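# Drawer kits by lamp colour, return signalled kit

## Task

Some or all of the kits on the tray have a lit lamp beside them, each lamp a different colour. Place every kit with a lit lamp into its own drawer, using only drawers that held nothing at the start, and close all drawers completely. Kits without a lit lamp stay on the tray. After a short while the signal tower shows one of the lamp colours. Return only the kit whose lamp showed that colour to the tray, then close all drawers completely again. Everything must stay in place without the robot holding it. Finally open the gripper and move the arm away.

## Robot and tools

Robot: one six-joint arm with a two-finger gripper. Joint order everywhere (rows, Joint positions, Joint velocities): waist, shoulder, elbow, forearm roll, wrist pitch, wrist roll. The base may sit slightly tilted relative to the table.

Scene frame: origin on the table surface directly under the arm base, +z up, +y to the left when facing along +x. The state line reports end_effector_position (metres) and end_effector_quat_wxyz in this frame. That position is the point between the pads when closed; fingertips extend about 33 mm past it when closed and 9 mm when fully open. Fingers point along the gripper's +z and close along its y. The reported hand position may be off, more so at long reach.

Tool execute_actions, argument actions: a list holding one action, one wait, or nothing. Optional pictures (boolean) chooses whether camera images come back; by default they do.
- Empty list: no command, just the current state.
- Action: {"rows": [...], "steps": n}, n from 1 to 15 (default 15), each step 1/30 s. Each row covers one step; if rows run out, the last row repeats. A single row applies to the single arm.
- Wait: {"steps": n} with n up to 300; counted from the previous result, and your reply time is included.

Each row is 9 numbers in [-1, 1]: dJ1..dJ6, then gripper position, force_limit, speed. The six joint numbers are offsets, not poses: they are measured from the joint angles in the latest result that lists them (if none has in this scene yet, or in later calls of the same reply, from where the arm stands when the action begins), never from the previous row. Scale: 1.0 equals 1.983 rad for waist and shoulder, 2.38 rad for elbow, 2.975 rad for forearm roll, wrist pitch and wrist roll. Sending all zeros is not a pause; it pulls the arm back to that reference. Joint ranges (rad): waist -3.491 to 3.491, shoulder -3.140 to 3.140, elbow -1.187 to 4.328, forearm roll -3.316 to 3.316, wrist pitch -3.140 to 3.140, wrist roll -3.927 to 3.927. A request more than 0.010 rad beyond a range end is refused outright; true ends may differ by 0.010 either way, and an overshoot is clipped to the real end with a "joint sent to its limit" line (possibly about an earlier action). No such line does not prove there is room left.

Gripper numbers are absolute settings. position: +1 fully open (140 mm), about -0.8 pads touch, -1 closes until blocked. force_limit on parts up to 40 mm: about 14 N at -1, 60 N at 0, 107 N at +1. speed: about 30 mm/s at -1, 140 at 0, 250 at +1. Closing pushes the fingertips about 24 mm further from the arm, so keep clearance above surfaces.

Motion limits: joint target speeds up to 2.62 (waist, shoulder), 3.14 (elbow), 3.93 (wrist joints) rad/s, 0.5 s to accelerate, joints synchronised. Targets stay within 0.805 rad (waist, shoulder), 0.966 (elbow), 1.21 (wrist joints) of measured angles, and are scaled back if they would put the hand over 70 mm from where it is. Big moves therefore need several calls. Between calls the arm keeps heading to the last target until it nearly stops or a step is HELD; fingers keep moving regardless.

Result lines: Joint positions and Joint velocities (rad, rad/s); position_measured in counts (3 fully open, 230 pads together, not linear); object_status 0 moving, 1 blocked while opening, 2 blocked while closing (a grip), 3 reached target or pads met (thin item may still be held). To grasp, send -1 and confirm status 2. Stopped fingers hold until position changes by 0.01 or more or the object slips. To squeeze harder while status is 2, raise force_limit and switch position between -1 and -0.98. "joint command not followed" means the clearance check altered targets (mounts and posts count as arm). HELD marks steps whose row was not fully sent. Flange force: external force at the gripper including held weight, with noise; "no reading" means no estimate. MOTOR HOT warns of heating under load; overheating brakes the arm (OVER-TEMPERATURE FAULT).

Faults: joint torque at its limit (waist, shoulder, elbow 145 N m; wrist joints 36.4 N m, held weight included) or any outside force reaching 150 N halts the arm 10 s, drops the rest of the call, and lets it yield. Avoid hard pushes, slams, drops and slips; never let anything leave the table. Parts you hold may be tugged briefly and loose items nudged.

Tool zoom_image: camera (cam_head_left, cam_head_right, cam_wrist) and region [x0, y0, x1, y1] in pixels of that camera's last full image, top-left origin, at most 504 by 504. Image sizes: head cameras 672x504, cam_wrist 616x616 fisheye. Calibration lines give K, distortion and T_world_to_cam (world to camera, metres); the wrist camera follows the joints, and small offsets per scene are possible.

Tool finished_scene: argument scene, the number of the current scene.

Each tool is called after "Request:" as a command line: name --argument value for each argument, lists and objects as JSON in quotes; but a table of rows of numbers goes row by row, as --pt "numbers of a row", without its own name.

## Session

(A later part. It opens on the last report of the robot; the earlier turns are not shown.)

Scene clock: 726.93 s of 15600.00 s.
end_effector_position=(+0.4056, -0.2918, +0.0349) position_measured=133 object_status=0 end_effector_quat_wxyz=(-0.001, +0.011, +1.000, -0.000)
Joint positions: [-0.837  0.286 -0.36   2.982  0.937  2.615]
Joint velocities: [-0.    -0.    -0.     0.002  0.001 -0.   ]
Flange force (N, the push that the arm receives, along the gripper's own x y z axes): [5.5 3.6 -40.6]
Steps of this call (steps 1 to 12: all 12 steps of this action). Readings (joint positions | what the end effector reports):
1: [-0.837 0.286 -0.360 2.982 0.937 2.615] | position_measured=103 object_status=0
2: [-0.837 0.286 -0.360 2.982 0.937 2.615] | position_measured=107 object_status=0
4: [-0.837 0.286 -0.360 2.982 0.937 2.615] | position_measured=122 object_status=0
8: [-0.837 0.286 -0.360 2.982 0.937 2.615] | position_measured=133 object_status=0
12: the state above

Request:
execute_actions --actions '[{"rows":[[-0.005,-0.029,0.0135,0.0024,0.03,0.0024,-1,0.2,0],[-0.005,-0.029,0.0135,0.0024,0.03,0.0024,-1,0.2,0],[-0.005,-0.029,0.0135,0.0024,0.03,0.0024,-1,0.2,0],[-0.005,-0.029,0.0135,0.0024,0.03,0.0024,-1,0.2,0],[0.0504,-0.1594,0.1555,0.0316,0.1892,-0.0336,-1,0.2,0]],"steps":15}]' --pictures false

Request:
execute_actions --actions '[{"steps":17}]' --pictures false

Request:
execute_actions --actions '[{"rows":[[0.4937,0.1006,0.0828,0,-0.0012,-0.3231,-1,0.2,0]],"steps":15}]' --pictures false

Request:
execute_actions --actions '[{"steps":32}]'

Scene clock: 738.77 s of 15600.00 s.
end_effector_position=(+0.4351, -0.2710, +0.1997) position_measured=133 object_status=2 end_effector_quat_wxyz=(+0.004, -0.023, +0.999, -0.030)
Joint positions: [-0.788  0.093 -0.147  3.036  1.277  2.564]
Joint velocities: [ 0.19  -0.455  0.586  0.15   0.823 -0.182]
Flange force (N, the push that the arm receives, along the gripper's own x y z axes): [-4.2 -1.9 -1.7]
Steps of this call (steps 1 to 15: the robot went on to your last target; steps 16 to 90: nothing new was sent; then 8.33 s passed at rest; steps 91 to 105: all 15 steps of this action). Readings (joint positions | what the end effector reports):
91: [-0.837 0.286 -0.360 2.982 0.937 2.615] | position_measured=133 object_status=2
92: [-0.838 0.283 -0.358 2.983 0.942 2.615] | position_measured=133 object_status=2
94: [-0.841 0.261 -0.346 2.986 0.977 2.618] | position_measured=133 object_status=2
98: [-0.836 0.202 -0.289 2.999 1.079 2.610] | position_measured=133 object_status=2
105: the state above

Scene clock: 739.33 s of 15600.00 s.
end_effector_position=(+0.4375, -0.2316, +0.3139) position_measured=133 object_status=2 end_effector_quat_wxyz=(+0.007, -0.039, +0.997, -0.060)
Joint positions: [-0.737 -0.03   0.01   3.076  1.5    2.515]
Joint velocities: [-0.001 -0.001  0.001  0.001  0.001 -0.   ]
Flange force (N, the push that the arm receives, along the gripper's own x y z axes): [-1.1 1.2 -1.7]
Steps of this call (steps 1 to 17: the robot went on to your last target). Readings (joint positions | what the end effector reports):
1: [-0.782 0.077 -0.127 3.041 1.305 2.558] | position_measured=133 object_status=2
2: [-0.775 0.062 -0.107 3.046 1.333 2.552] | position_measured=133 object_status=2
4: [-0.763 0.031 -0.068 3.056 1.389 2.539] | position_measured=133 object_status=2
8: [-0.741 -0.020 -0.002 3.073 1.482 2.519] | position_measured=133 object_status=2
17: the state above

Scene clock: 739.83 s of 15600.00 s.
end_effector_position=(+0.5195, -0.1049, +0.2945) position_measured=133 object_status=2 end_effector_quat_wxyz=(+0.011, -0.029, +0.999, -0.040)
Joint positions: [-0.416  0.042  0.08   3.076  1.498  2.176]
Joint velocities: [ 0.787  0.153  0.153 -0.001 -0.003 -0.739]
Flange force (N, the push that the arm receives, along the gripper's own x y z axes): [-2.7 0.2 -0.3]
Steps of this call (steps 1 to 15: all 15 steps of this action). Readings (joint positions | what the end effector reports):
1: [-0.737 -0.030 0.011 3.076 1.500 2.515] | position_measured=133 object_status=2
2: [-0.733 -0.029 0.011 3.076 1.500 2.510] | position_measured=133 object_status=2
4: [-0.710 -0.022 0.017 3.076 1.500 2.482] | position_measured=133 object_status=2
8: [-0.605 0.004 0.042 3.076 1.499 2.361] | position_measured=133 object_status=2
15: the state above

Scene clock: 740.90 s of 15600.00 s.
end_effector_position=(+0.5426, +0.2270, +0.2606) position_measured=133 object_status=2 end_effector_quat_wxyz=(+0.000, -0.044, +0.999, -0.000)
Joint positions: [0.242 0.17  0.208 3.076 1.496 1.554]
Joint velocities: [ 0.002  0.001  0.001  0.001 -0.    -0.002]
Flange force (N, the push that the arm receives, along the gripper's own x y z axes): [-2.1 1.8 -2.2]
Steps of this call (steps 1 to 32: the robot went on to your last target). Readings (joint positions | what the end effector reports):
1: [-0.389 0.047 0.085 3.076 1.498 2.151] | position_measured=133 object_status=2
2: [-0.363 0.052 0.090 3.076 1.498 2.126] | position_measured=133 object_status=2
4: [-0.310 0.062 0.100 3.076 1.498 2.076] | position_measured=133 object_status=2
8: [-0.205 0.083 0.121 3.076 1.498 1.977] | position_measured=133 object_status=2
32: the state above
camera_calibration (this result's frames):
cam_wrist: T_world_to_cam=[[-0.185758, 0.981909, -0.0367152, -0.100855], [0.932253, 0.187924, 0.309176, -0.621279], [0.310482, 0.0232041, -0.950296, 0.267573], [0, 0, 0, 1]] pos_world=[0.477378, 0.209575, 0.442655]

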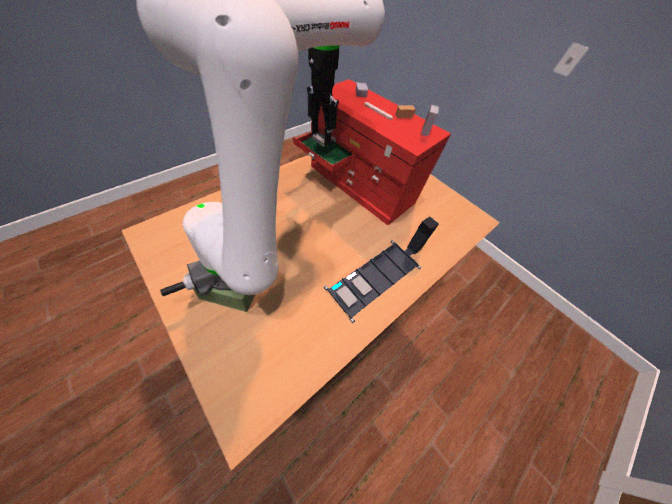

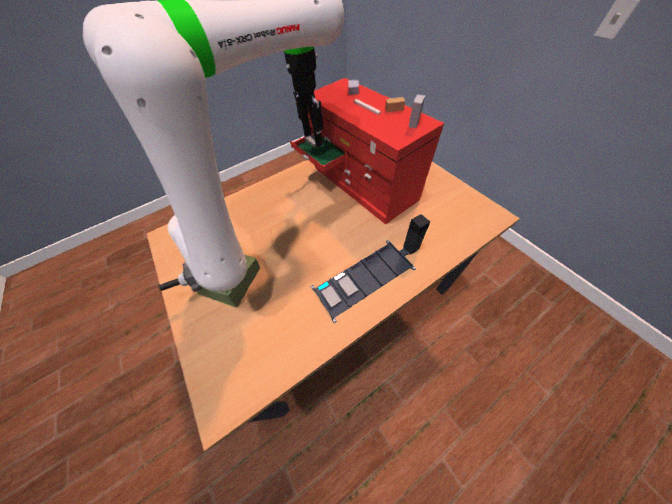

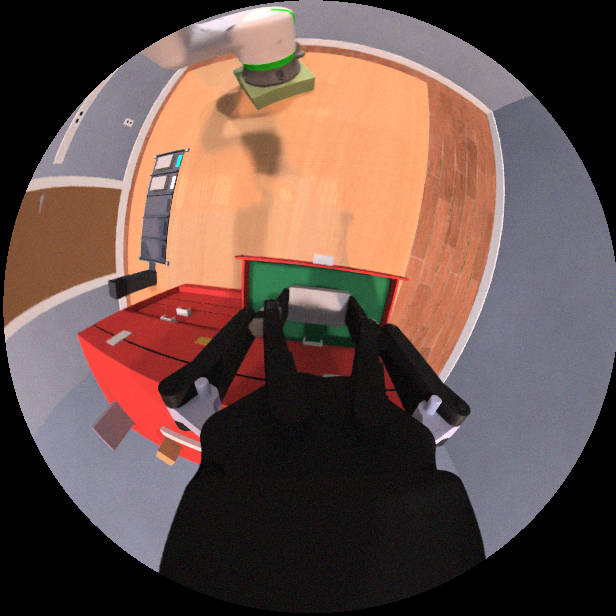

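Request:
execute_actions --actions '[{"rows":[[0.0036,0.0089,-0.0443,0,-0.0413,0,-1,0.2,0]],"steps":14}]' --pictures false

Request:
execute_actions --actions '[{"rows":[[0.0001,0.0004,-0.0012,0,-0.0012,0,-1,0.2,0]],"steps":8}]' --pictures false

Scene clock: 745.80 s of 15600.00 s.
end_effector_position=(+0.5424, +0.2269, +0.2061) position_measured=133 object_status=2 end_effector_quat_wxyz=(+0.000, -0.044, +0.999, -0.000)
Joint positions: [0.249 0.187 0.102 3.076 1.373 1.554]
Joint velocities: [ 0.001  0.    -0.     0.001 -0.001 -0.   ]
Flange force (N, the push that the arm receives, along the gripper's own x y z axes): [-3.0 2.3 -2.4]
Steps of this call (steps 1 to 15: the robot went on to your last target; steps 16 to 90: nothing new was sent; then 1.43 s passed at rest; steps 91 to 104: all 14 steps of this action). Readings (joint positions | what the end effector reports):
91: [0.242 0.170 0.208 3.076 1.496 1.554] | position_measured=133 object_status=2
92: [0.242 0.170 0.204 3.076 1.491 1.554] | position_measured=133 object_status=2
94: [0.244 0.175 0.176 3.076 1.458 1.554] | position_measured=133 object_status=2
98: [0.249 0.187 0.106 3.076 1.378 1.554] | position_measured=133 object_status=2
104: the state above

Scene clock: 746.07 s of 15600.00 s.
end_effector_position=(+0.5424, +0.2269, +0.2045) position_measured=133 object_status=2 end_effector_quat_wxyz=(+0.000, -0.044, +0.999, -0.000)
Joint positions: [0.249 0.188 0.099 3.076 1.37  1.554]
Joint velocities: [ 0.     0.001 -0.002 -0.    -0.001 -0.001]
Flange force (N, the push that the arm receives, along the gripper's own x y z axes): [1.1 0.1 -16.5]
Steps of this call (steps 1 to 8: all 8 steps of this action). Readings (joint positions | what the end effector reports):
1: [0.249 0.187 0.102 3.076 1.373 1.554] | position_measured=133 object_status=2
2: [0.249 0.188 0.101 3.076 1.372 1.554] | position_measured=133 object_status=2
4: [0.249 0.188 0.100 3.076 1.370 1.554] | position_measured=133 object_status=2
8: the state above

Request:
execute_actions --actions '[{"rows":[[0,0,0,0,0,0,0.21,0.2,0],[0,0,0,0,0,0,0.21,0.2,0],[0,0,0,0,0,0,0.21,0.2,0],[0,0,0,0,0,0,0.21,0.2,0],[0,0,0,0,0,0,0.21,0.2,0],[-0.0045,-0.0103,0.0588,0,0.0538,0,0.21,0.2,0]],"steps":15}]' --pictures false

Request:
execute_actions --actions '[{"steps":5}]' --pictures false

Request:
execute_actions --actions '[{"rows":[[0.0393,-0.3301,-0.4189,0.0346,-0.2303,-0.0424,-0.22,0,0]],"steps":15}]' --pictures false

Request:
execute_actions --actions '[{"steps":22}]' --pictures false

Request:
execute_actions --actions '[{"rows":[[0,0,0,0,-0.1193,0,-0.22,0,0]],"steps":15}]' --pictures false

Request:
execute_actions --actions '[{"steps":4}]'

Request:
zoom_image --camera "cam_wrist" --region '[255, 240, 385, 370]'

Scene clock: 756.20 s of 15600.00 s.
end_effector_position=(+0.5428, +0.2272, +0.2751) position_measured=103 object_status=3 end_effector_quat_wxyz=(+0.001, -0.045, +0.999, -0.000)
Joint positions: [0.24  0.168 0.239 3.076 1.528 1.554]
Joint velocities: [-0.004 -0.003  0.042  0.     0.052  0.   ]
Flange force (N, the push that the arm receives, along the gripper's own x y z axes): [6.3 -1.1 -20.7]
Steps of this call (steps 1 to 15: the robot went on to your last target; steps 16 to 90: nothing new was sent; then 6.63 s passed at rest; steps 91 to 105: all 15 steps of this action). Readings (joint positions | what the end effector reports):
91: [0.249 0.188 0.099 3.076 1.370 1.554] | position_measured=133 object_status=0
92: [0.249 0.188 0.099 3.076 1.370 1.554] | position_measured=133 object_status=0
94: [0.249 0.188 0.099 3.076 1.370 1.554] | position_measured=114 object_status=0
98: [0.249 0.187 0.113 3.076 1.387 1.554] | position_measured=103 object_status=0
105: the state above

Scene clock: 756.37 s of 15600.00 s.
end_effector_position=(+0.5426, +0.2271, +0.2754) position_measured=103 object_status=3 end_effector_quat_wxyz=(+0.000, -0.045, +0.999, -0.000)
Joint positions: [0.24  0.168 0.239 3.076 1.53  1.554]
Joint velocities: [-0.    -0.    -0.001  0.     0.001 -0.   ]
Flange force (N, the push that the arm receives, along the gripper's own x y z axes): [-0.7 1.0 -3.4]
Steps of this call (steps 1 to 5: the robot went on to your last target). Readings (joint positions | what the end effector reports):
1: [0.240 0.168 0.239 3.076 1.529 1.554] | position_measured=103 object_status=3
2: [0.240 0.168 0.239 3.076 1.529 1.554] | position_measured=103 object_status=3
4: [0.240 0.168 0.239 3.076 1.530 1.554] | position_measured=103 object_status=3
5: the state above

Scene clock: 756.87 s of 15600.00 s.
end_effector_position=(+0.4558, +0.2141, +0.2161) position_measured=157 object_status=3 end_effector_quat_wxyz=(+0.091, -0.035, +0.995, -0.014)
Joint positions: [ 0.282 -0.168 -0.269  3.129  1.177  1.489]
Joint velocities: [ 0.097 -0.865 -1.326  0.135 -0.895 -0.165]
Flange force (N, the push that the arm receives, along the gripper's own x y z axes): [-0.7 1.2 -4.3]
Steps of this call (steps 1 to 15: all 15 steps of this action). Readings (joint positions | what the end effector reports):
1: [0.240 0.168 0.239 3.076 1.530 1.554] | position_measured=103 object_status=0
2: [0.241 0.165 0.236 3.077 1.526 1.553] | position_measured=107 object_status=0
4: [0.244 0.146 0.207 3.080 1.505 1.549] | position_measured=122 object_status=0
8: [0.258 0.051 0.067 3.095 1.405 1.531] | position_measured=152 object_status=0
15: the state above

Scene clock: 757.60 s of 15600.00 s.
end_effector_position=(+0.3584, +0.1932, +0.1287) position_measured=157 object_status=3 end_effector_quat_wxyz=(+0.173, -0.036, +0.984, -0.016)
Joint positions: [ 0.318 -0.487 -0.758  3.179  0.844  1.427]
Joint velocities: [-0.002  0.    -0.001  0.     0.    -0.   ]
Flange force (N, the push that the arm receives, along the gripper's own x y z axes): [-0.2 3.6 -3.6]
Steps of this call (steps 1 to 22: the robot went on to your last target). Readings (joint positions | what the end effector reports):
1: [0.285 -0.197 -0.314 3.134 1.146 1.483] | position_measured=157 object_status=3
2: [0.289 -0.226 -0.358 3.138 1.116 1.478] | position_measured=157 object_status=3
4: [0.295 -0.282 -0.444 3.147 1.058 1.467] | position_measured=157 object_status=3
8: [0.307 -0.391 -0.611 3.164 0.944 1.446] | position_measured=157 object_status=3
22: the state above

Scene clock: 758.10 s of 15600.00 s.
end_effector_position=(+0.4642, +0.2205, +0.1901) position_measured=157 object_status=3 end_effector_quat_wxyz=(+0.341, -0.043, +0.939, +0.016)
Joint positions: [ 0.318 -0.487 -0.758  3.179  0.491  1.427]
Joint velocities: [ 0.001  0.    -0.     0.    -0.044 -0.   ]
Flange force (N, the push that the arm receives, along the gripper's own x y z axes): no reading
Steps of this call (steps 1 to 15: all 15 steps of this action). Readings (joint positions | what the end effector reports):
1: [0.318 -0.487 -0.758 3.179 0.844 1.427] | position_measured=157 object_status=3
2: [0.318 -0.487 -0.758 3.179 0.839 1.427] | position_measured=157 object_status=3
4: [0.318 -0.487 -0.758 3.179 0.803 1.427] | position_measured=157 object_status=3
8: [0.318 -0.487 -0.758 3.179 0.654 1.427] | position_measured=157 object_status=3
15: the state above

Scene clock: 758.23 s of 15600.00 s.
end_effector_position=(+0.4645, +0.2206, +0.1904) position_measured=157 object_status=3 end_effector_quat_wxyz=(+0.341, -0.043, +0.939, +0.016)
Joint positions: [ 0.318 -0.487 -0.758  3.179  0.49   1.427]
Joint velocities: [-0.     0.    -0.001  0.    -0.002 -0.001]
Flange force (N, the push that the arm receives, along the gripper's own x y z axes): no reading
Steps of this call (steps 1 to 4: the robot went on to your last target). Readings (joint positions | what the end effector reports):
1: [0.318 -0.487 -0.758 3.179 0.490 1.427] | position_measured=157 object_status=3
2: [0.318 -0.487 -0.758 3.179 0.490 1.427] | position_measured=157 object_status=3
4: the state above
camera_calibration (this result's frames):
cam_wrist: T_world_to_cam=[[-0.14184, 0.985758, -0.0903516, -0.122732], [0.514717, 0.15141, 0.843885, -0.425355], [0.845546, 0.0731908, -0.528862, -0.114603], [0, 0, 0, 1]] pos_world=[0.298431, 0.193775, 0.287253]

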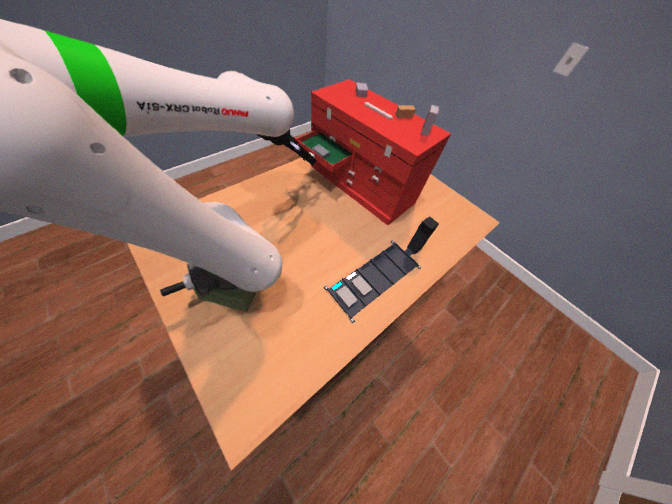

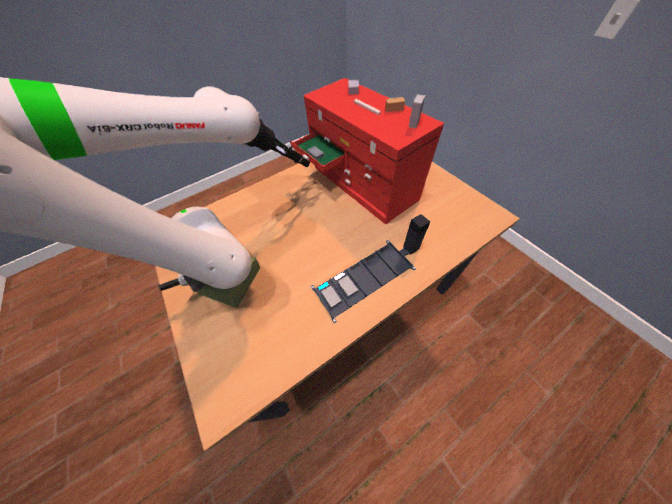

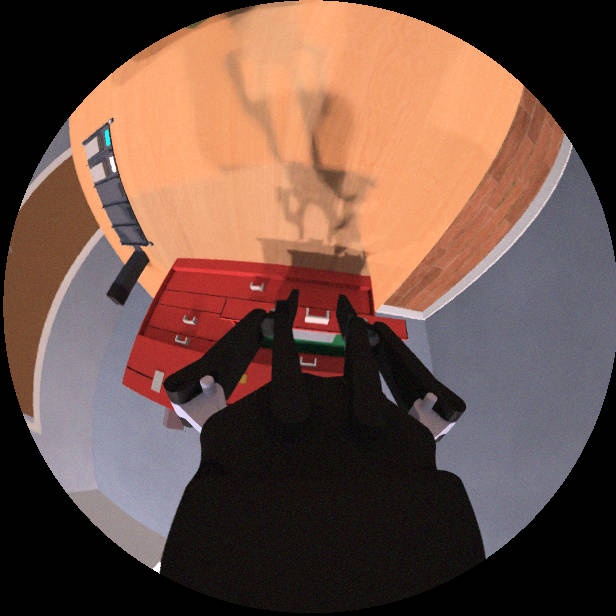

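Region (255, 240, 385, 370) of cam_wrist's 616x616 image, scaled by 3.877, with more detail than that image has.

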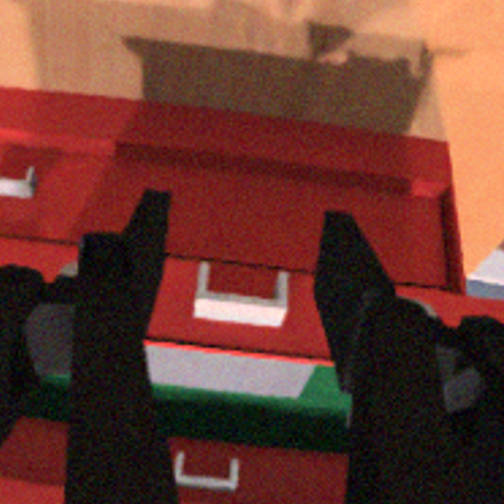

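Request:
execute_actions --actions '[{"rows":[[0,0,0,0,0,0,-1,0,0]],"steps":11}]' --pictures false

Request:
execute_actions --actions '[{"rows":[[-0.0075,0.0572,0.0297,-0.0072,-0.0145,0.0098,-1,0,0]],"steps":13}]' --pictures false

Request:
execute_actions --actions '[{"rows":[[-0.0057,0.0539,0.0327,-0.0062,-0.0099,0.0082,-1,0,0]],"steps":13}]' --pictures false

Request:
execute_actions --actions '[{"rows":[[-0.0040,0.0506,0.0357,-0.0052,-0.0052,0.0066,-1,0,0]],"steps":13}]' --pictures false

Request:
execute_actions --actions '[{"rows":[[0,0.0018,0.0014,0,0,0,-1,0,0]],"steps":8}]' --pictures false

Request:
execute_actions --actions '[{"rows":[[0,-0.0018,-0.0014,0,0,0,-0.22,0,0]],"steps":9}]' --pictures false

Request:
execute_actions --actions '[{"rows":[[0.0027,0.0212,-0.0149,0.0028,-0.026,-0.0036,-0.22,0,0]],"steps":13}]'

Request:
zoom_image --camera "cam_wrist" --region '[255, 240, 385, 370]'

Scene clock: 797.27 s of 15600.00 s.
end_effector_position=(+0.4646, +0.2208, +0.1905) position_measured=194 object_status=0 end_effector_quat_wxyz=(+0.342, -0.043, +0.939, +0.016)
Joint positions: [ 0.318 -0.487 -0.758  3.179  0.49   1.427]
Joint velocities: [-0.001  0.     0.001  0.002 -0.001  0.001]
Flange force (N, the push that the arm receives, along the gripper's own x y z axes): no reading
Steps of this call (steps 1 to 15: the robot went on to your last target; steps 16 to 90: nothing new was sent; then 35.67 s passed at rest; steps 91 to 101: all 11 steps of this action). Readings (joint positions | what the end effector reports):
91: [0.318 -0.487 -0.758 3.179 0.490 1.427] | position_measured=157 object_status=0
92: [0.318 -0.487 -0.758 3.179 0.490 1.427] | position_measured=161 object_status=0
94: [0.318 -0.487 -0.758 3.179 0.490 1.427] | position_measured=176 object_status=0
98: [0.318 -0.487 -0.758 3.179 0.490 1.427] | position_measured=194 object_status=0
101: the state above

Scene clock: 797.70 s of 15600.00 s.
end_effector_position=(+0.5044, +0.2244, +0.1906) position_measured=194 object_status=2 end_effector_quat_wxyz=(+0.342, -0.043, +0.939, +0.016)
Joint positions: [ 0.303 -0.374 -0.687  3.158  0.446  1.457]
Joint velocities: [ 0.     0.003 -0.     0.    -0.001  0.   ]
Flange force (N, the push that the arm receives, along the gripper's own x y z axes): no reading
Steps of this call (steps 1 to 13: all 13 steps of this action). Readings (joint positions | what the end effector reports):
1: [0.318 -0.487 -0.758 3.179 0.490 1.427] | position_measured=194 object_status=0
2: [0.318 -0.484 -0.756 3.179 0.489 1.428] | position_measured=194 object_status=0
4: [0.315 -0.462 -0.742 3.175 0.480 1.434] | position_measured=194 object_status=2
8: [0.305 -0.386 -0.695 3.160 0.451 1.453] | position_measured=194 object_status=2
13: the state above

Scene clock: 798.13 s of 15600.00 s.
end_effector_position=(+0.5444, +0.2279, +0.1906) position_measured=194 object_status=2 end_effector_quat_wxyz=(+0.342, -0.043, +0.939, +0.016)
Joint positions: [ 0.292 -0.267 -0.609  3.139  0.417  1.481]
Joint velocities: [ 0.001  0.002  0.002 -0.001 -0.     0.001]
Flange force (N, the push that the arm receives, along the gripper's own x y z axes): no reading
Steps of this call (steps 1 to 13: all 13 steps of this action). Readings (joint positions | what the end effector reports):
1: [0.303 -0.373 -0.687 3.157 0.446 1.457] | position_measured=194 object_status=2
2: [0.303 -0.370 -0.684 3.157 0.445 1.457] | position_measured=194 object_status=2
4: [0.300 -0.346 -0.667 3.153 0.439 1.463] | position_measured=194 object_status=2
8: [0.293 -0.275 -0.615 3.141 0.419 1.479] | position_measured=194 object_status=2
13: the state above

Scene clock: 798.57 s of 15600.00 s.
end_effector_position=(+0.5842, +0.2316, +0.1907) position_measured=194 object_status=2 end_effector_quat_wxyz=(+0.342, -0.043, +0.939, +0.016)
Joint positions: [ 0.284 -0.167 -0.524  3.124  0.402  1.501]
Joint velocities: [-0.001  0.002 -0.     0.    -0.001 -0.   ]
Flange force (N, the push that the arm receives, along the gripper's own x y z axes): no reading
Steps of this call (steps 1 to 13: all 13 steps of this action). Readings (joint positions | what the end effector reports):
1: [0.292 -0.267 -0.609 3.139 0.417 1.481] | position_measured=194 object_status=2
2: [0.292 -0.263 -0.606 3.139 0.416 1.482] | position_measured=194 object_status=2
4: [0.290 -0.239 -0.586 3.135 0.413 1.486] | position_measured=194 object_status=2
8: [0.285 -0.173 -0.530 3.125 0.402 1.499] | position_measured=194 object_status=2
13: the state above

Scene clock: 798.83 s of 15600.00 s.
end_effector_position=(+0.5856, +0.2318, +0.1907) position_measured=194 object_status=2 end_effector_quat_wxyz=(+0.342, -0.043, +0.939, +0.016)
Joint positions: [ 0.284 -0.163 -0.521  3.124  0.402  1.501]
Joint velocities: [ 0.     0.001  0.001  0.    -0.     0.   ]
Flange force (N, the push that the arm receives, along the gripper's own x y z axes): no reading
Steps of this call (steps 1 to 8: all 8 steps of this action). Readings (joint positions | what the end effector reports):
1: [0.284 -0.166 -0.524 3.124 0.402 1.501] | position_measured=194 object_status=2
2: [0.284 -0.165 -0.523 3.124 0.402 1.501] | position_measured=194 object_status=2
4: [0.284 -0.164 -0.521 3.124 0.402 1.501] | position_measured=194 object_status=2
8: the state above

Scene clock: 799.13 s of 15600.00 s.
end_effector_position=(+0.5843, +0.2317, +0.1909) position_measured=157 object_status=0 end_effector_quat_wxyz=(+0.342, -0.043, +0.939, +0.016)
Joint positions: [ 0.284 -0.167 -0.524  3.123  0.401  1.501]
Joint velocities: [ 0.001 -0.001 -0.002 -0.     0.    -0.001]
Flange force (N, the push that the arm receives, along the gripper's own x y z axes): no reading
Steps of this call (steps 1 to 9: all 9 steps of this action). Readings (joint positions | what the end effector reports):
1: [0.284 -0.163 -0.521 3.124 0.402 1.501] | position_measured=194 object_status=0
2: [0.284 -0.164 -0.522 3.124 0.402 1.501] | position_measured=194 object_status=0
4: [0.284 -0.166 -0.523 3.123 0.401 1.501] | position_measured=175 object_status=0
8: [0.284 -0.167 -0.524 3.123 0.401 1.501] | position_measured=157 object_status=0
9: the state above

Scene clock: 799.57 s of 15600.00 s.
end_effector_position=(+0.5841, +0.2317, +0.1613) position_measured=157 object_status=3 end_effector_quat_wxyz=(+0.342, -0.043, +0.939, +0.016)
Joint positions: [ 0.289 -0.125 -0.56   3.132  0.324  1.49 ]
Joint velocities: [-0.     0.001  0.     0.    -0.     0.   ]
Flange force (N, the push that the arm receives, along the gripper's own x y z axes): no reading
Steps of this call (steps 1 to 13: all 13 steps of this action). Readings (joint positions | what the end effector reports):
1: [0.284 -0.167 -0.524 3.123 0.401 1.501] | position_measured=157 object_status=0
2: [0.284 -0.164 -0.526 3.124 0.396 1.499] | position_measured=157 object_status=0
4: [0.287 -0.145 -0.542 3.128 0.362 1.494] | position_measured=157 object_status=0
8: [0.289 -0.125 -0.559 3.132 0.325 1.490] | position_measured=157 object_status=3
13: the state above
camera_calibration (this result's frames):
cam_wrist: T_world_to_cam=[[-0.141843, 0.985761, -0.0903054, -0.119283], [0.513834, 0.151296, 0.844443, -0.463635], [0.846082, 0.0733767, -0.527978, -0.232373], [0, 0, 0, 1]] pos_world=[0.417918, 0.204781, 0.258053]

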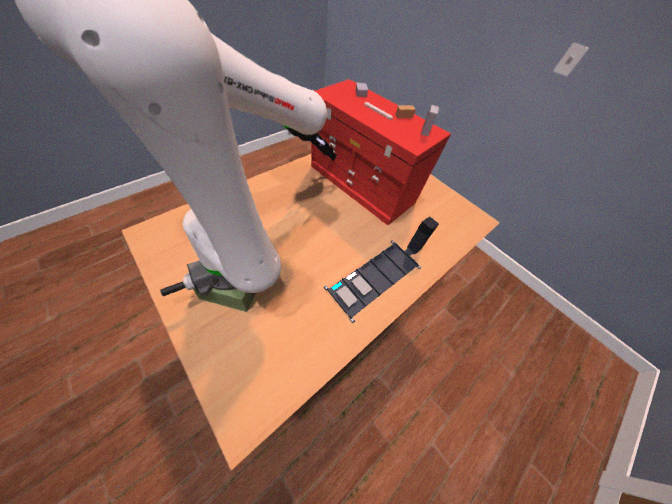

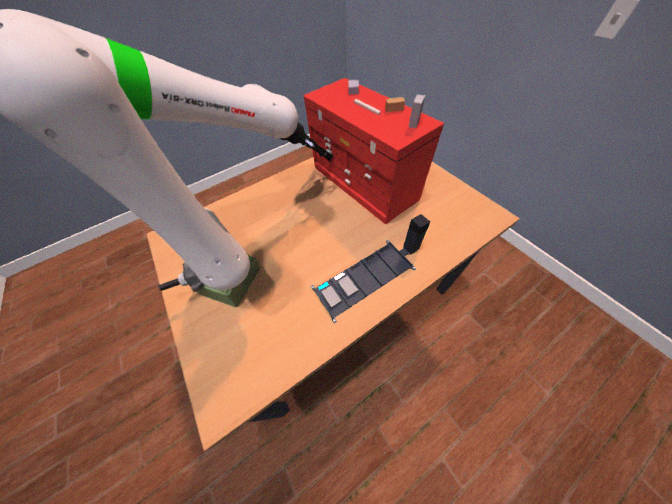

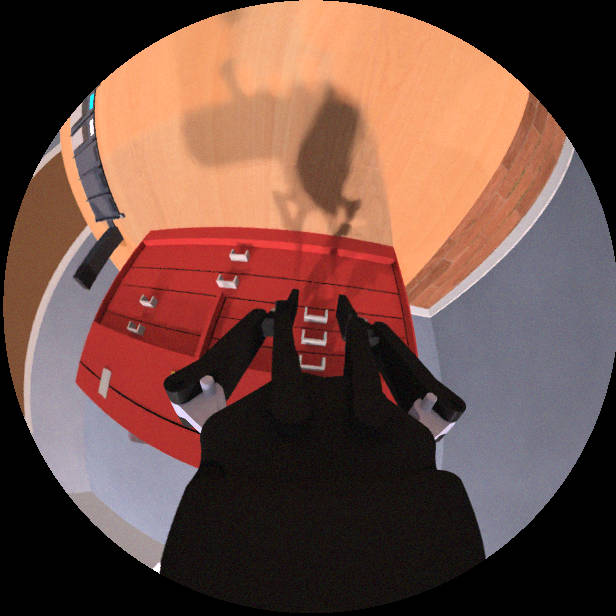

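Region (255, 240, 385, 370) of cam_wrist's 616x616 image, scaled by 3.877, with more detail than that image has.

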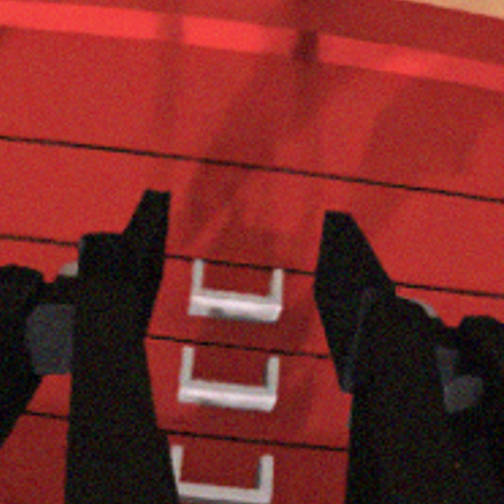

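Good alignment. Grip and pull LB.

Request:
execute_actions --actions '[{"rows":[[-0.0003,0,0,0,0,0,-1,0,0]],"steps":11}]' --pictures false

Request:
execute_actions --actions '[{"rows":[[0.0043,-0.0494,-0.0361,0.0066,0.0041,-0.0083,-1,0,0]],"steps":13}]' --pictures false

Request:
execute_actions --actions '[{"rows":[[0.0062,-0.0531,-0.0332,0.0078,0.0089,-0.0101,-1,0,0]],"steps":13}]' --pictures false

Request:
execute_actions --actions '[{"rows":[[0.0081,-0.0567,-0.0304,0.0090,0.0137,-0.0119,-1,0,0]],"steps":14}]'

Request:
zoom_image --camera "cam_head_right" --region '[270, 90, 400, 200]'

Scene clock: 805.00 s of 15600.00 s.
end_effector_position=(+0.5842, +0.2313, +0.1613) position_measured=194 object_status=0 end_effector_quat_wxyz=(+0.342, -0.043, +0.939, +0.016)
Joint positions: [ 0.289 -0.125 -0.56   3.132  0.324  1.49 ]
Joint velocities: [ 0.    -0.    -0.001 -0.     0.     0.   ]
Flange force (N, the push that the arm receives, along the gripper's own x y z axes): no reading
Steps of this call (steps 1 to 15: the robot went on to your last target; steps 16 to 90: nothing new was sent; then 2.07 s passed at rest; steps 91 to 101: all 11 steps of this action). Readings (joint positions | what the end effector reports):
91: [0.289 -0.125 -0.560 3.132 0.324 1.490] | position_measured=157 object_status=0
92: [0.289 -0.125 -0.560 3.132 0.324 1.490] | position_measured=161 object_status=0
94: [0.289 -0.125 -0.560 3.132 0.324 1.490] | position_measured=176 object_status=0
98: [0.289 -0.125 -0.560 3.132 0.324 1.490] | position_measured=194 object_status=0
101: the state above

Scene clock: 805.43 s of 15600.00 s.
end_effector_position=(+0.5446, +0.2276, +0.1613) position_measured=194 object_status=2 end_effector_quat_wxyz=(+0.342, -0.042, +0.939, +0.016)
Joint positions: [ 0.297 -0.223 -0.645  3.151  0.336  1.465]
Joint velocities: [ 0.    -0.002 -0.002  0.002  0.002 -0.001]
Flange force (N, the push that the arm receives, along the gripper's own x y z axes): no reading
Steps of this call (steps 1 to 13: all 13 steps of this action). Readings (joint positions | what the end effector reports):
1: [0.289 -0.125 -0.560 3.132 0.324 1.490] | position_measured=194 object_status=0
2: [0.289 -0.128 -0.562 3.132 0.324 1.489] | position_measured=194 object_status=0
4: [0.291 -0.152 -0.582 3.137 0.328 1.483] | position_measured=194 object_status=2
8: [0.297 -0.217 -0.640 3.150 0.335 1.467] | position_measured=194 object_status=2
13: the state above

Scene clock: 805.87 s of 15600.00 s.
end_effector_position=(+0.5047, +0.2243, +0.1615) position_measured=194 object_status=2 end_effector_quat_wxyz=(+0.342, -0.042, +0.939, +0.016)
Joint positions: [ 0.31  -0.328 -0.724  3.175  0.363  1.435]
Joint velocities: [-0.    -0.002  0.    -0.001  0.001 -0.001]
Flange force (N, the push that the arm receives, along the gripper's own x y z axes): no reading
Steps of this call (steps 1 to 13: all 13 steps of this action). Readings (joint positions | what the end effector reports):
1: [0.297 -0.223 -0.645 3.152 0.336 1.465] | position_measured=194 object_status=2
2: [0.298 -0.226 -0.648 3.152 0.337 1.464] | position_measured=194 object_status=2
4: [0.301 -0.250 -0.666 3.158 0.343 1.457] | position_measured=194 object_status=2
8: [0.309 -0.320 -0.718 3.173 0.361 1.438] | position_measured=194 object_status=2
13: the state above

Scene clock: 806.33 s of 15600.00 s.
end_effector_position=(+0.4649, +0.2206, +0.1615) position_measured=194 object_status=2 end_effector_quat_wxyz=(+0.342, -0.042, +0.939, +0.016)
Joint positions: [ 0.326 -0.44  -0.796  3.201  0.403  1.4  ]
Joint velocities: [-0.001 -0.001 -0.    -0.001  0.001 -0.001]
Flange force (N, the push that the arm receives, along the gripper's own x y z axes): no reading
Steps of this call (steps 1 to 14: all 14 steps of this action). Readings (joint positions | what the end effector reports):
1: [0.310 -0.328 -0.724 3.175 0.363 1.435] | position_measured=194 object_status=2
2: [0.310 -0.331 -0.727 3.176 0.364 1.434] | position_measured=194 object_status=2
4: [0.314 -0.355 -0.742 3.181 0.373 1.427] | position_measured=194 object_status=2
8: [0.324 -0.429 -0.790 3.199 0.399 1.403] | position_measured=194 object_status=2
14: the state above
camera_calibration (this result's frames):
cam_wrist: T_world_to_cam=[[-0.141189, 0.985888, -0.0899444, -0.125663], [0.513644, 0.15062, 0.844679, -0.400637], [0.846307, 0.0730596, -0.527662, -0.130749], [0, 0, 0, 1]] pos_world=[0.298696, 0.193786, 0.258116]

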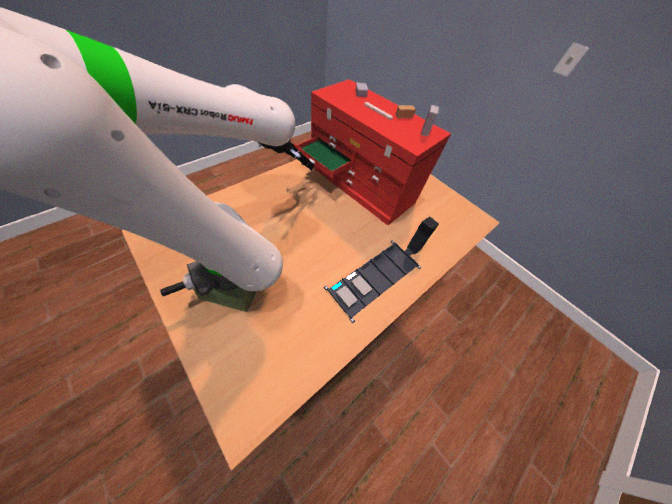

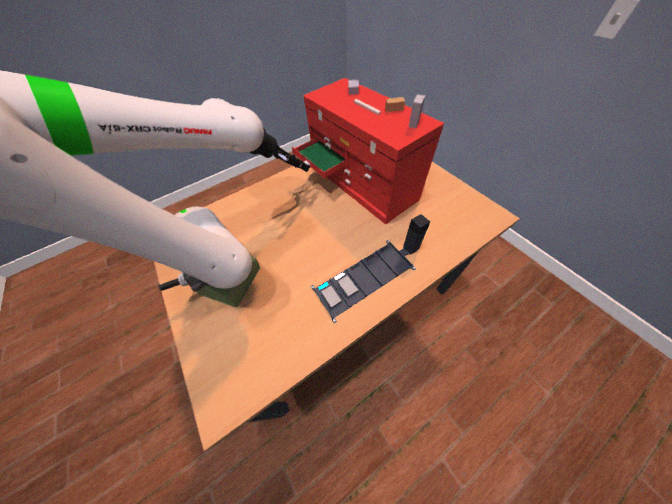

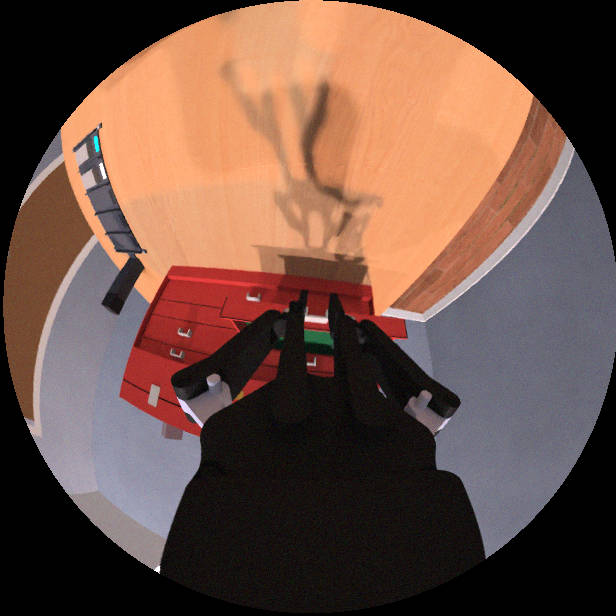

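Region (270, 90, 400, 200) of cam_head_right's 672x504 image, scaled by 3.877, with more detail than that image has; it fills the top 426 rows of this view, and the rest is white.

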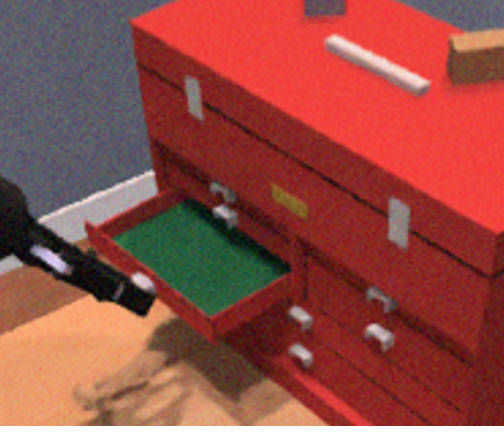

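Request:
execute_actions --actions '[{"rows":[[0,0,0,0,0,0,0.21,0.2,0.5],[0,0,0,0,0,0,0.21,0.2,0.5],[0,0,0,0,0,0,0.21,0.2,0.5],[0,0,0,0,0,0,0.21,0.2,0.5],[0,0,0,0,0.1,0,0.21,0.2,0.5],[0,0,0,0,0.1,0,0.21,0.2,0.5],[0,0,0,0,0.1,0,0.21,0.2,0.5],[0,0,0,0,0.1,0,0.21,0.2,0.5],[0,0,0,0,0.1,0,0.21,0.2,0.5],[0,0,0,0,0.1,0,0.21,0.2,0.5],[0,0,0,0,0.1,0,0.21,0.2,0.5],[0,0,0,0,0.1,0,0.21,0.2,0.5],[-0.6605,0.2747,0.1413,-0.0699,0.2124,0.4543,0.21,0.2,0.5]],"steps":15}]' --pictures false

Request:
execute_actions --actions '[{"steps":50}]' --pictures false

Request:
execute_actions --actions '[{"rows":[[0.0039,0.0177,-0.0122,-0.0022,-0.0215,0.0013,0.21,0.2,0]],"steps":12}]'

Request:
zoom_image --camera "cam_wrist" --region '[250, 220, 390, 360]'

Scene clock: 829.77 s of 15600.00 s.
end_effector_position=(+0.3891, +0.1937, +0.1103) position_measured=103 object_status=0 end_effector_quat_wxyz=(+0.213, -0.038, +0.976, -0.014)
Joint positions: [ 0.315 -0.433 -0.793  3.199  0.675  1.415]
Joint velocities: [-0.324  0.21   0.134 -0.082  0.491  0.465]
Flange force (N, the push that the arm receives, along the gripper's own x y z axes): no reading
Steps of this call (steps 1 to 15: the robot went on to your last target; steps 16 to 90: nothing new was sent; then 19.93 s passed at rest; steps 91 to 105: all 15 steps of this action). Readings (joint positions | what the end effector reports):
91: [0.326 -0.440 -0.797 3.201 0.403 1.400] | position_measured=194 object_status=0
92: [0.326 -0.440 -0.797 3.202 0.403 1.400] | position_measured=194 object_status=0
94: [0.325 -0.440 -0.797 3.202 0.403 1.400] | position_measured=169 object_status=0
98: [0.325 -0.440 -0.797 3.202 0.444 1.400] | position_measured=125 object_status=0
105: the state above

Scene clock: 831.43 s of 15600.00 s.
end_effector_position=(+0.3365, -0.2893, +0.0852) position_measured=103 object_status=3 end_effector_quat_wxyz=(-0.000, +0.008, +1.000, +0.000)
Joint positions: [-0.984  0.105 -0.46   2.993  1.035  2.751]
Joint velocities: [-0.002  0.001 -0.    -0.    -0.     0.002]
Flange force (N, the push that the arm receives, along the gripper's own x y z axes): [-2.4 1.7 -3.2]
Steps of this call (steps 1 to 50: the robot went on to your last target). Readings (joint positions | what the end effector reports):
1: [0.301 -0.424 -0.787 3.195 0.690 1.435] | position_measured=103 object_status=3
2: [0.281 -0.411 -0.779 3.190 0.702 1.464] | position_measured=103 object_status=3
4: [0.224 -0.374 -0.756 3.176 0.726 1.548] | position_measured=103 object_status=3
8: [0.095 -0.297 -0.708 3.147 0.774 1.738] | position_measured=103 object_status=3
50: the state above

Scene clock: 831.83 s of 15600.00 s.
end_effector_position=(+0.3364, -0.2891, +0.0605) position_measured=103 object_status=3 end_effector_quat_wxyz=(-0.000, +0.008, +1.000, +0.000)
Joint positions: [-0.976  0.14  -0.489  2.987  0.971  2.755]
Joint velocities: [ 0.002  0.001 -0.003  0.002 -0.001  0.   ]
Flange force (N, the push that the arm receives, along the gripper's own x y z axes): [-3.5 -1.4 -2.9]
Steps of this call (steps 1 to 12: all 12 steps of this action). Readings (joint positions | what the end effector reports):
1: [-0.984 0.105 -0.460 2.993 1.035 2.751] | position_measured=103 object_status=3
2: [-0.983 0.108 -0.462 2.993 1.030 2.752] | position_measured=103 object_status=3
4: [-0.979 0.125 -0.477 2.990 0.998 2.754] | position_measured=103 object_status=3
8: [-0.976 0.139 -0.489 2.987 0.972 2.755] | position_measured=103 object_status=3
12: the state above
camera_calibration (this result's frames):
cam_wrist: T_world_to_cam=[[-0.0821318, 0.995981, -0.0357138, 0.329378], [0.9471, 0.0891561, 0.308307, -0.303698], [0.310252, -0.00850276, -0.950616, 0.144327], [0, 0, 0, 1]] pos_world=[0.269907, -0.29975, 0.242595]

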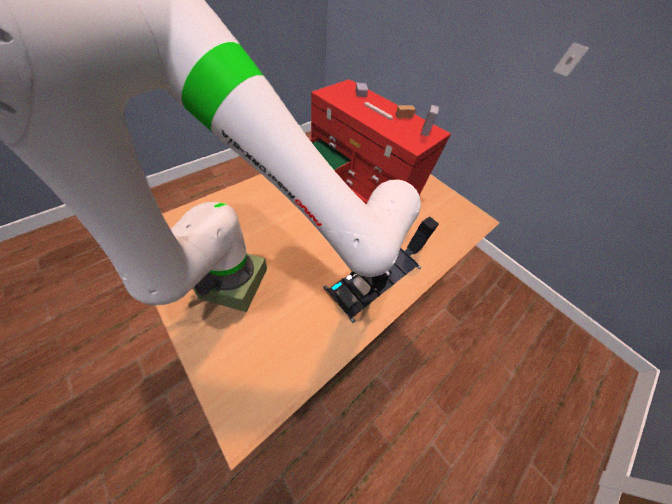

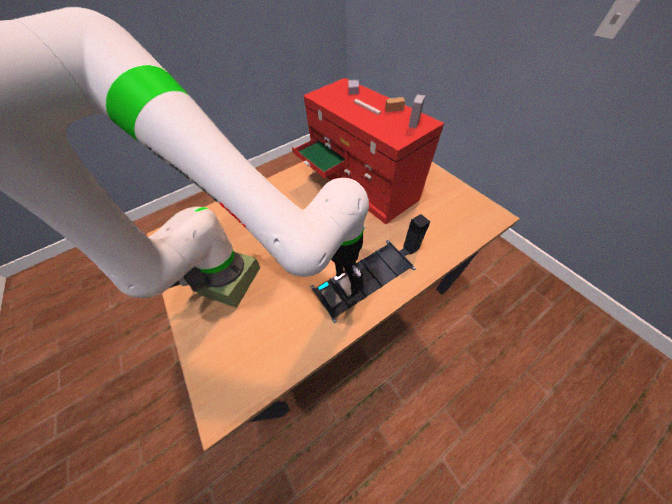

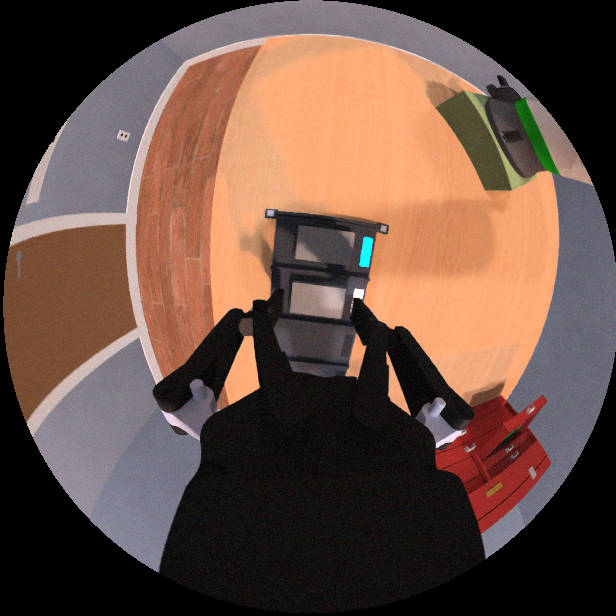

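Region (250, 220, 390, 360) of cam_wrist's 616x616 image, scaled by 3.600, with more detail than that image has.

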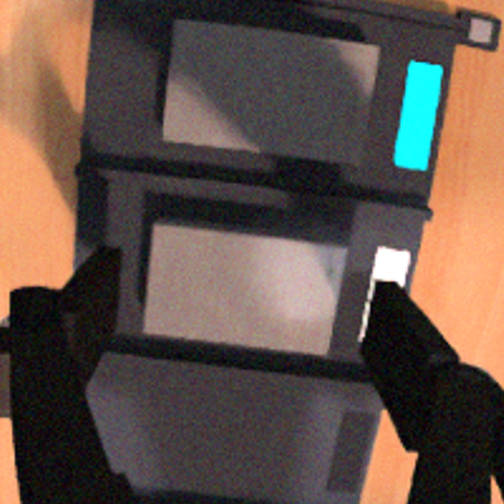

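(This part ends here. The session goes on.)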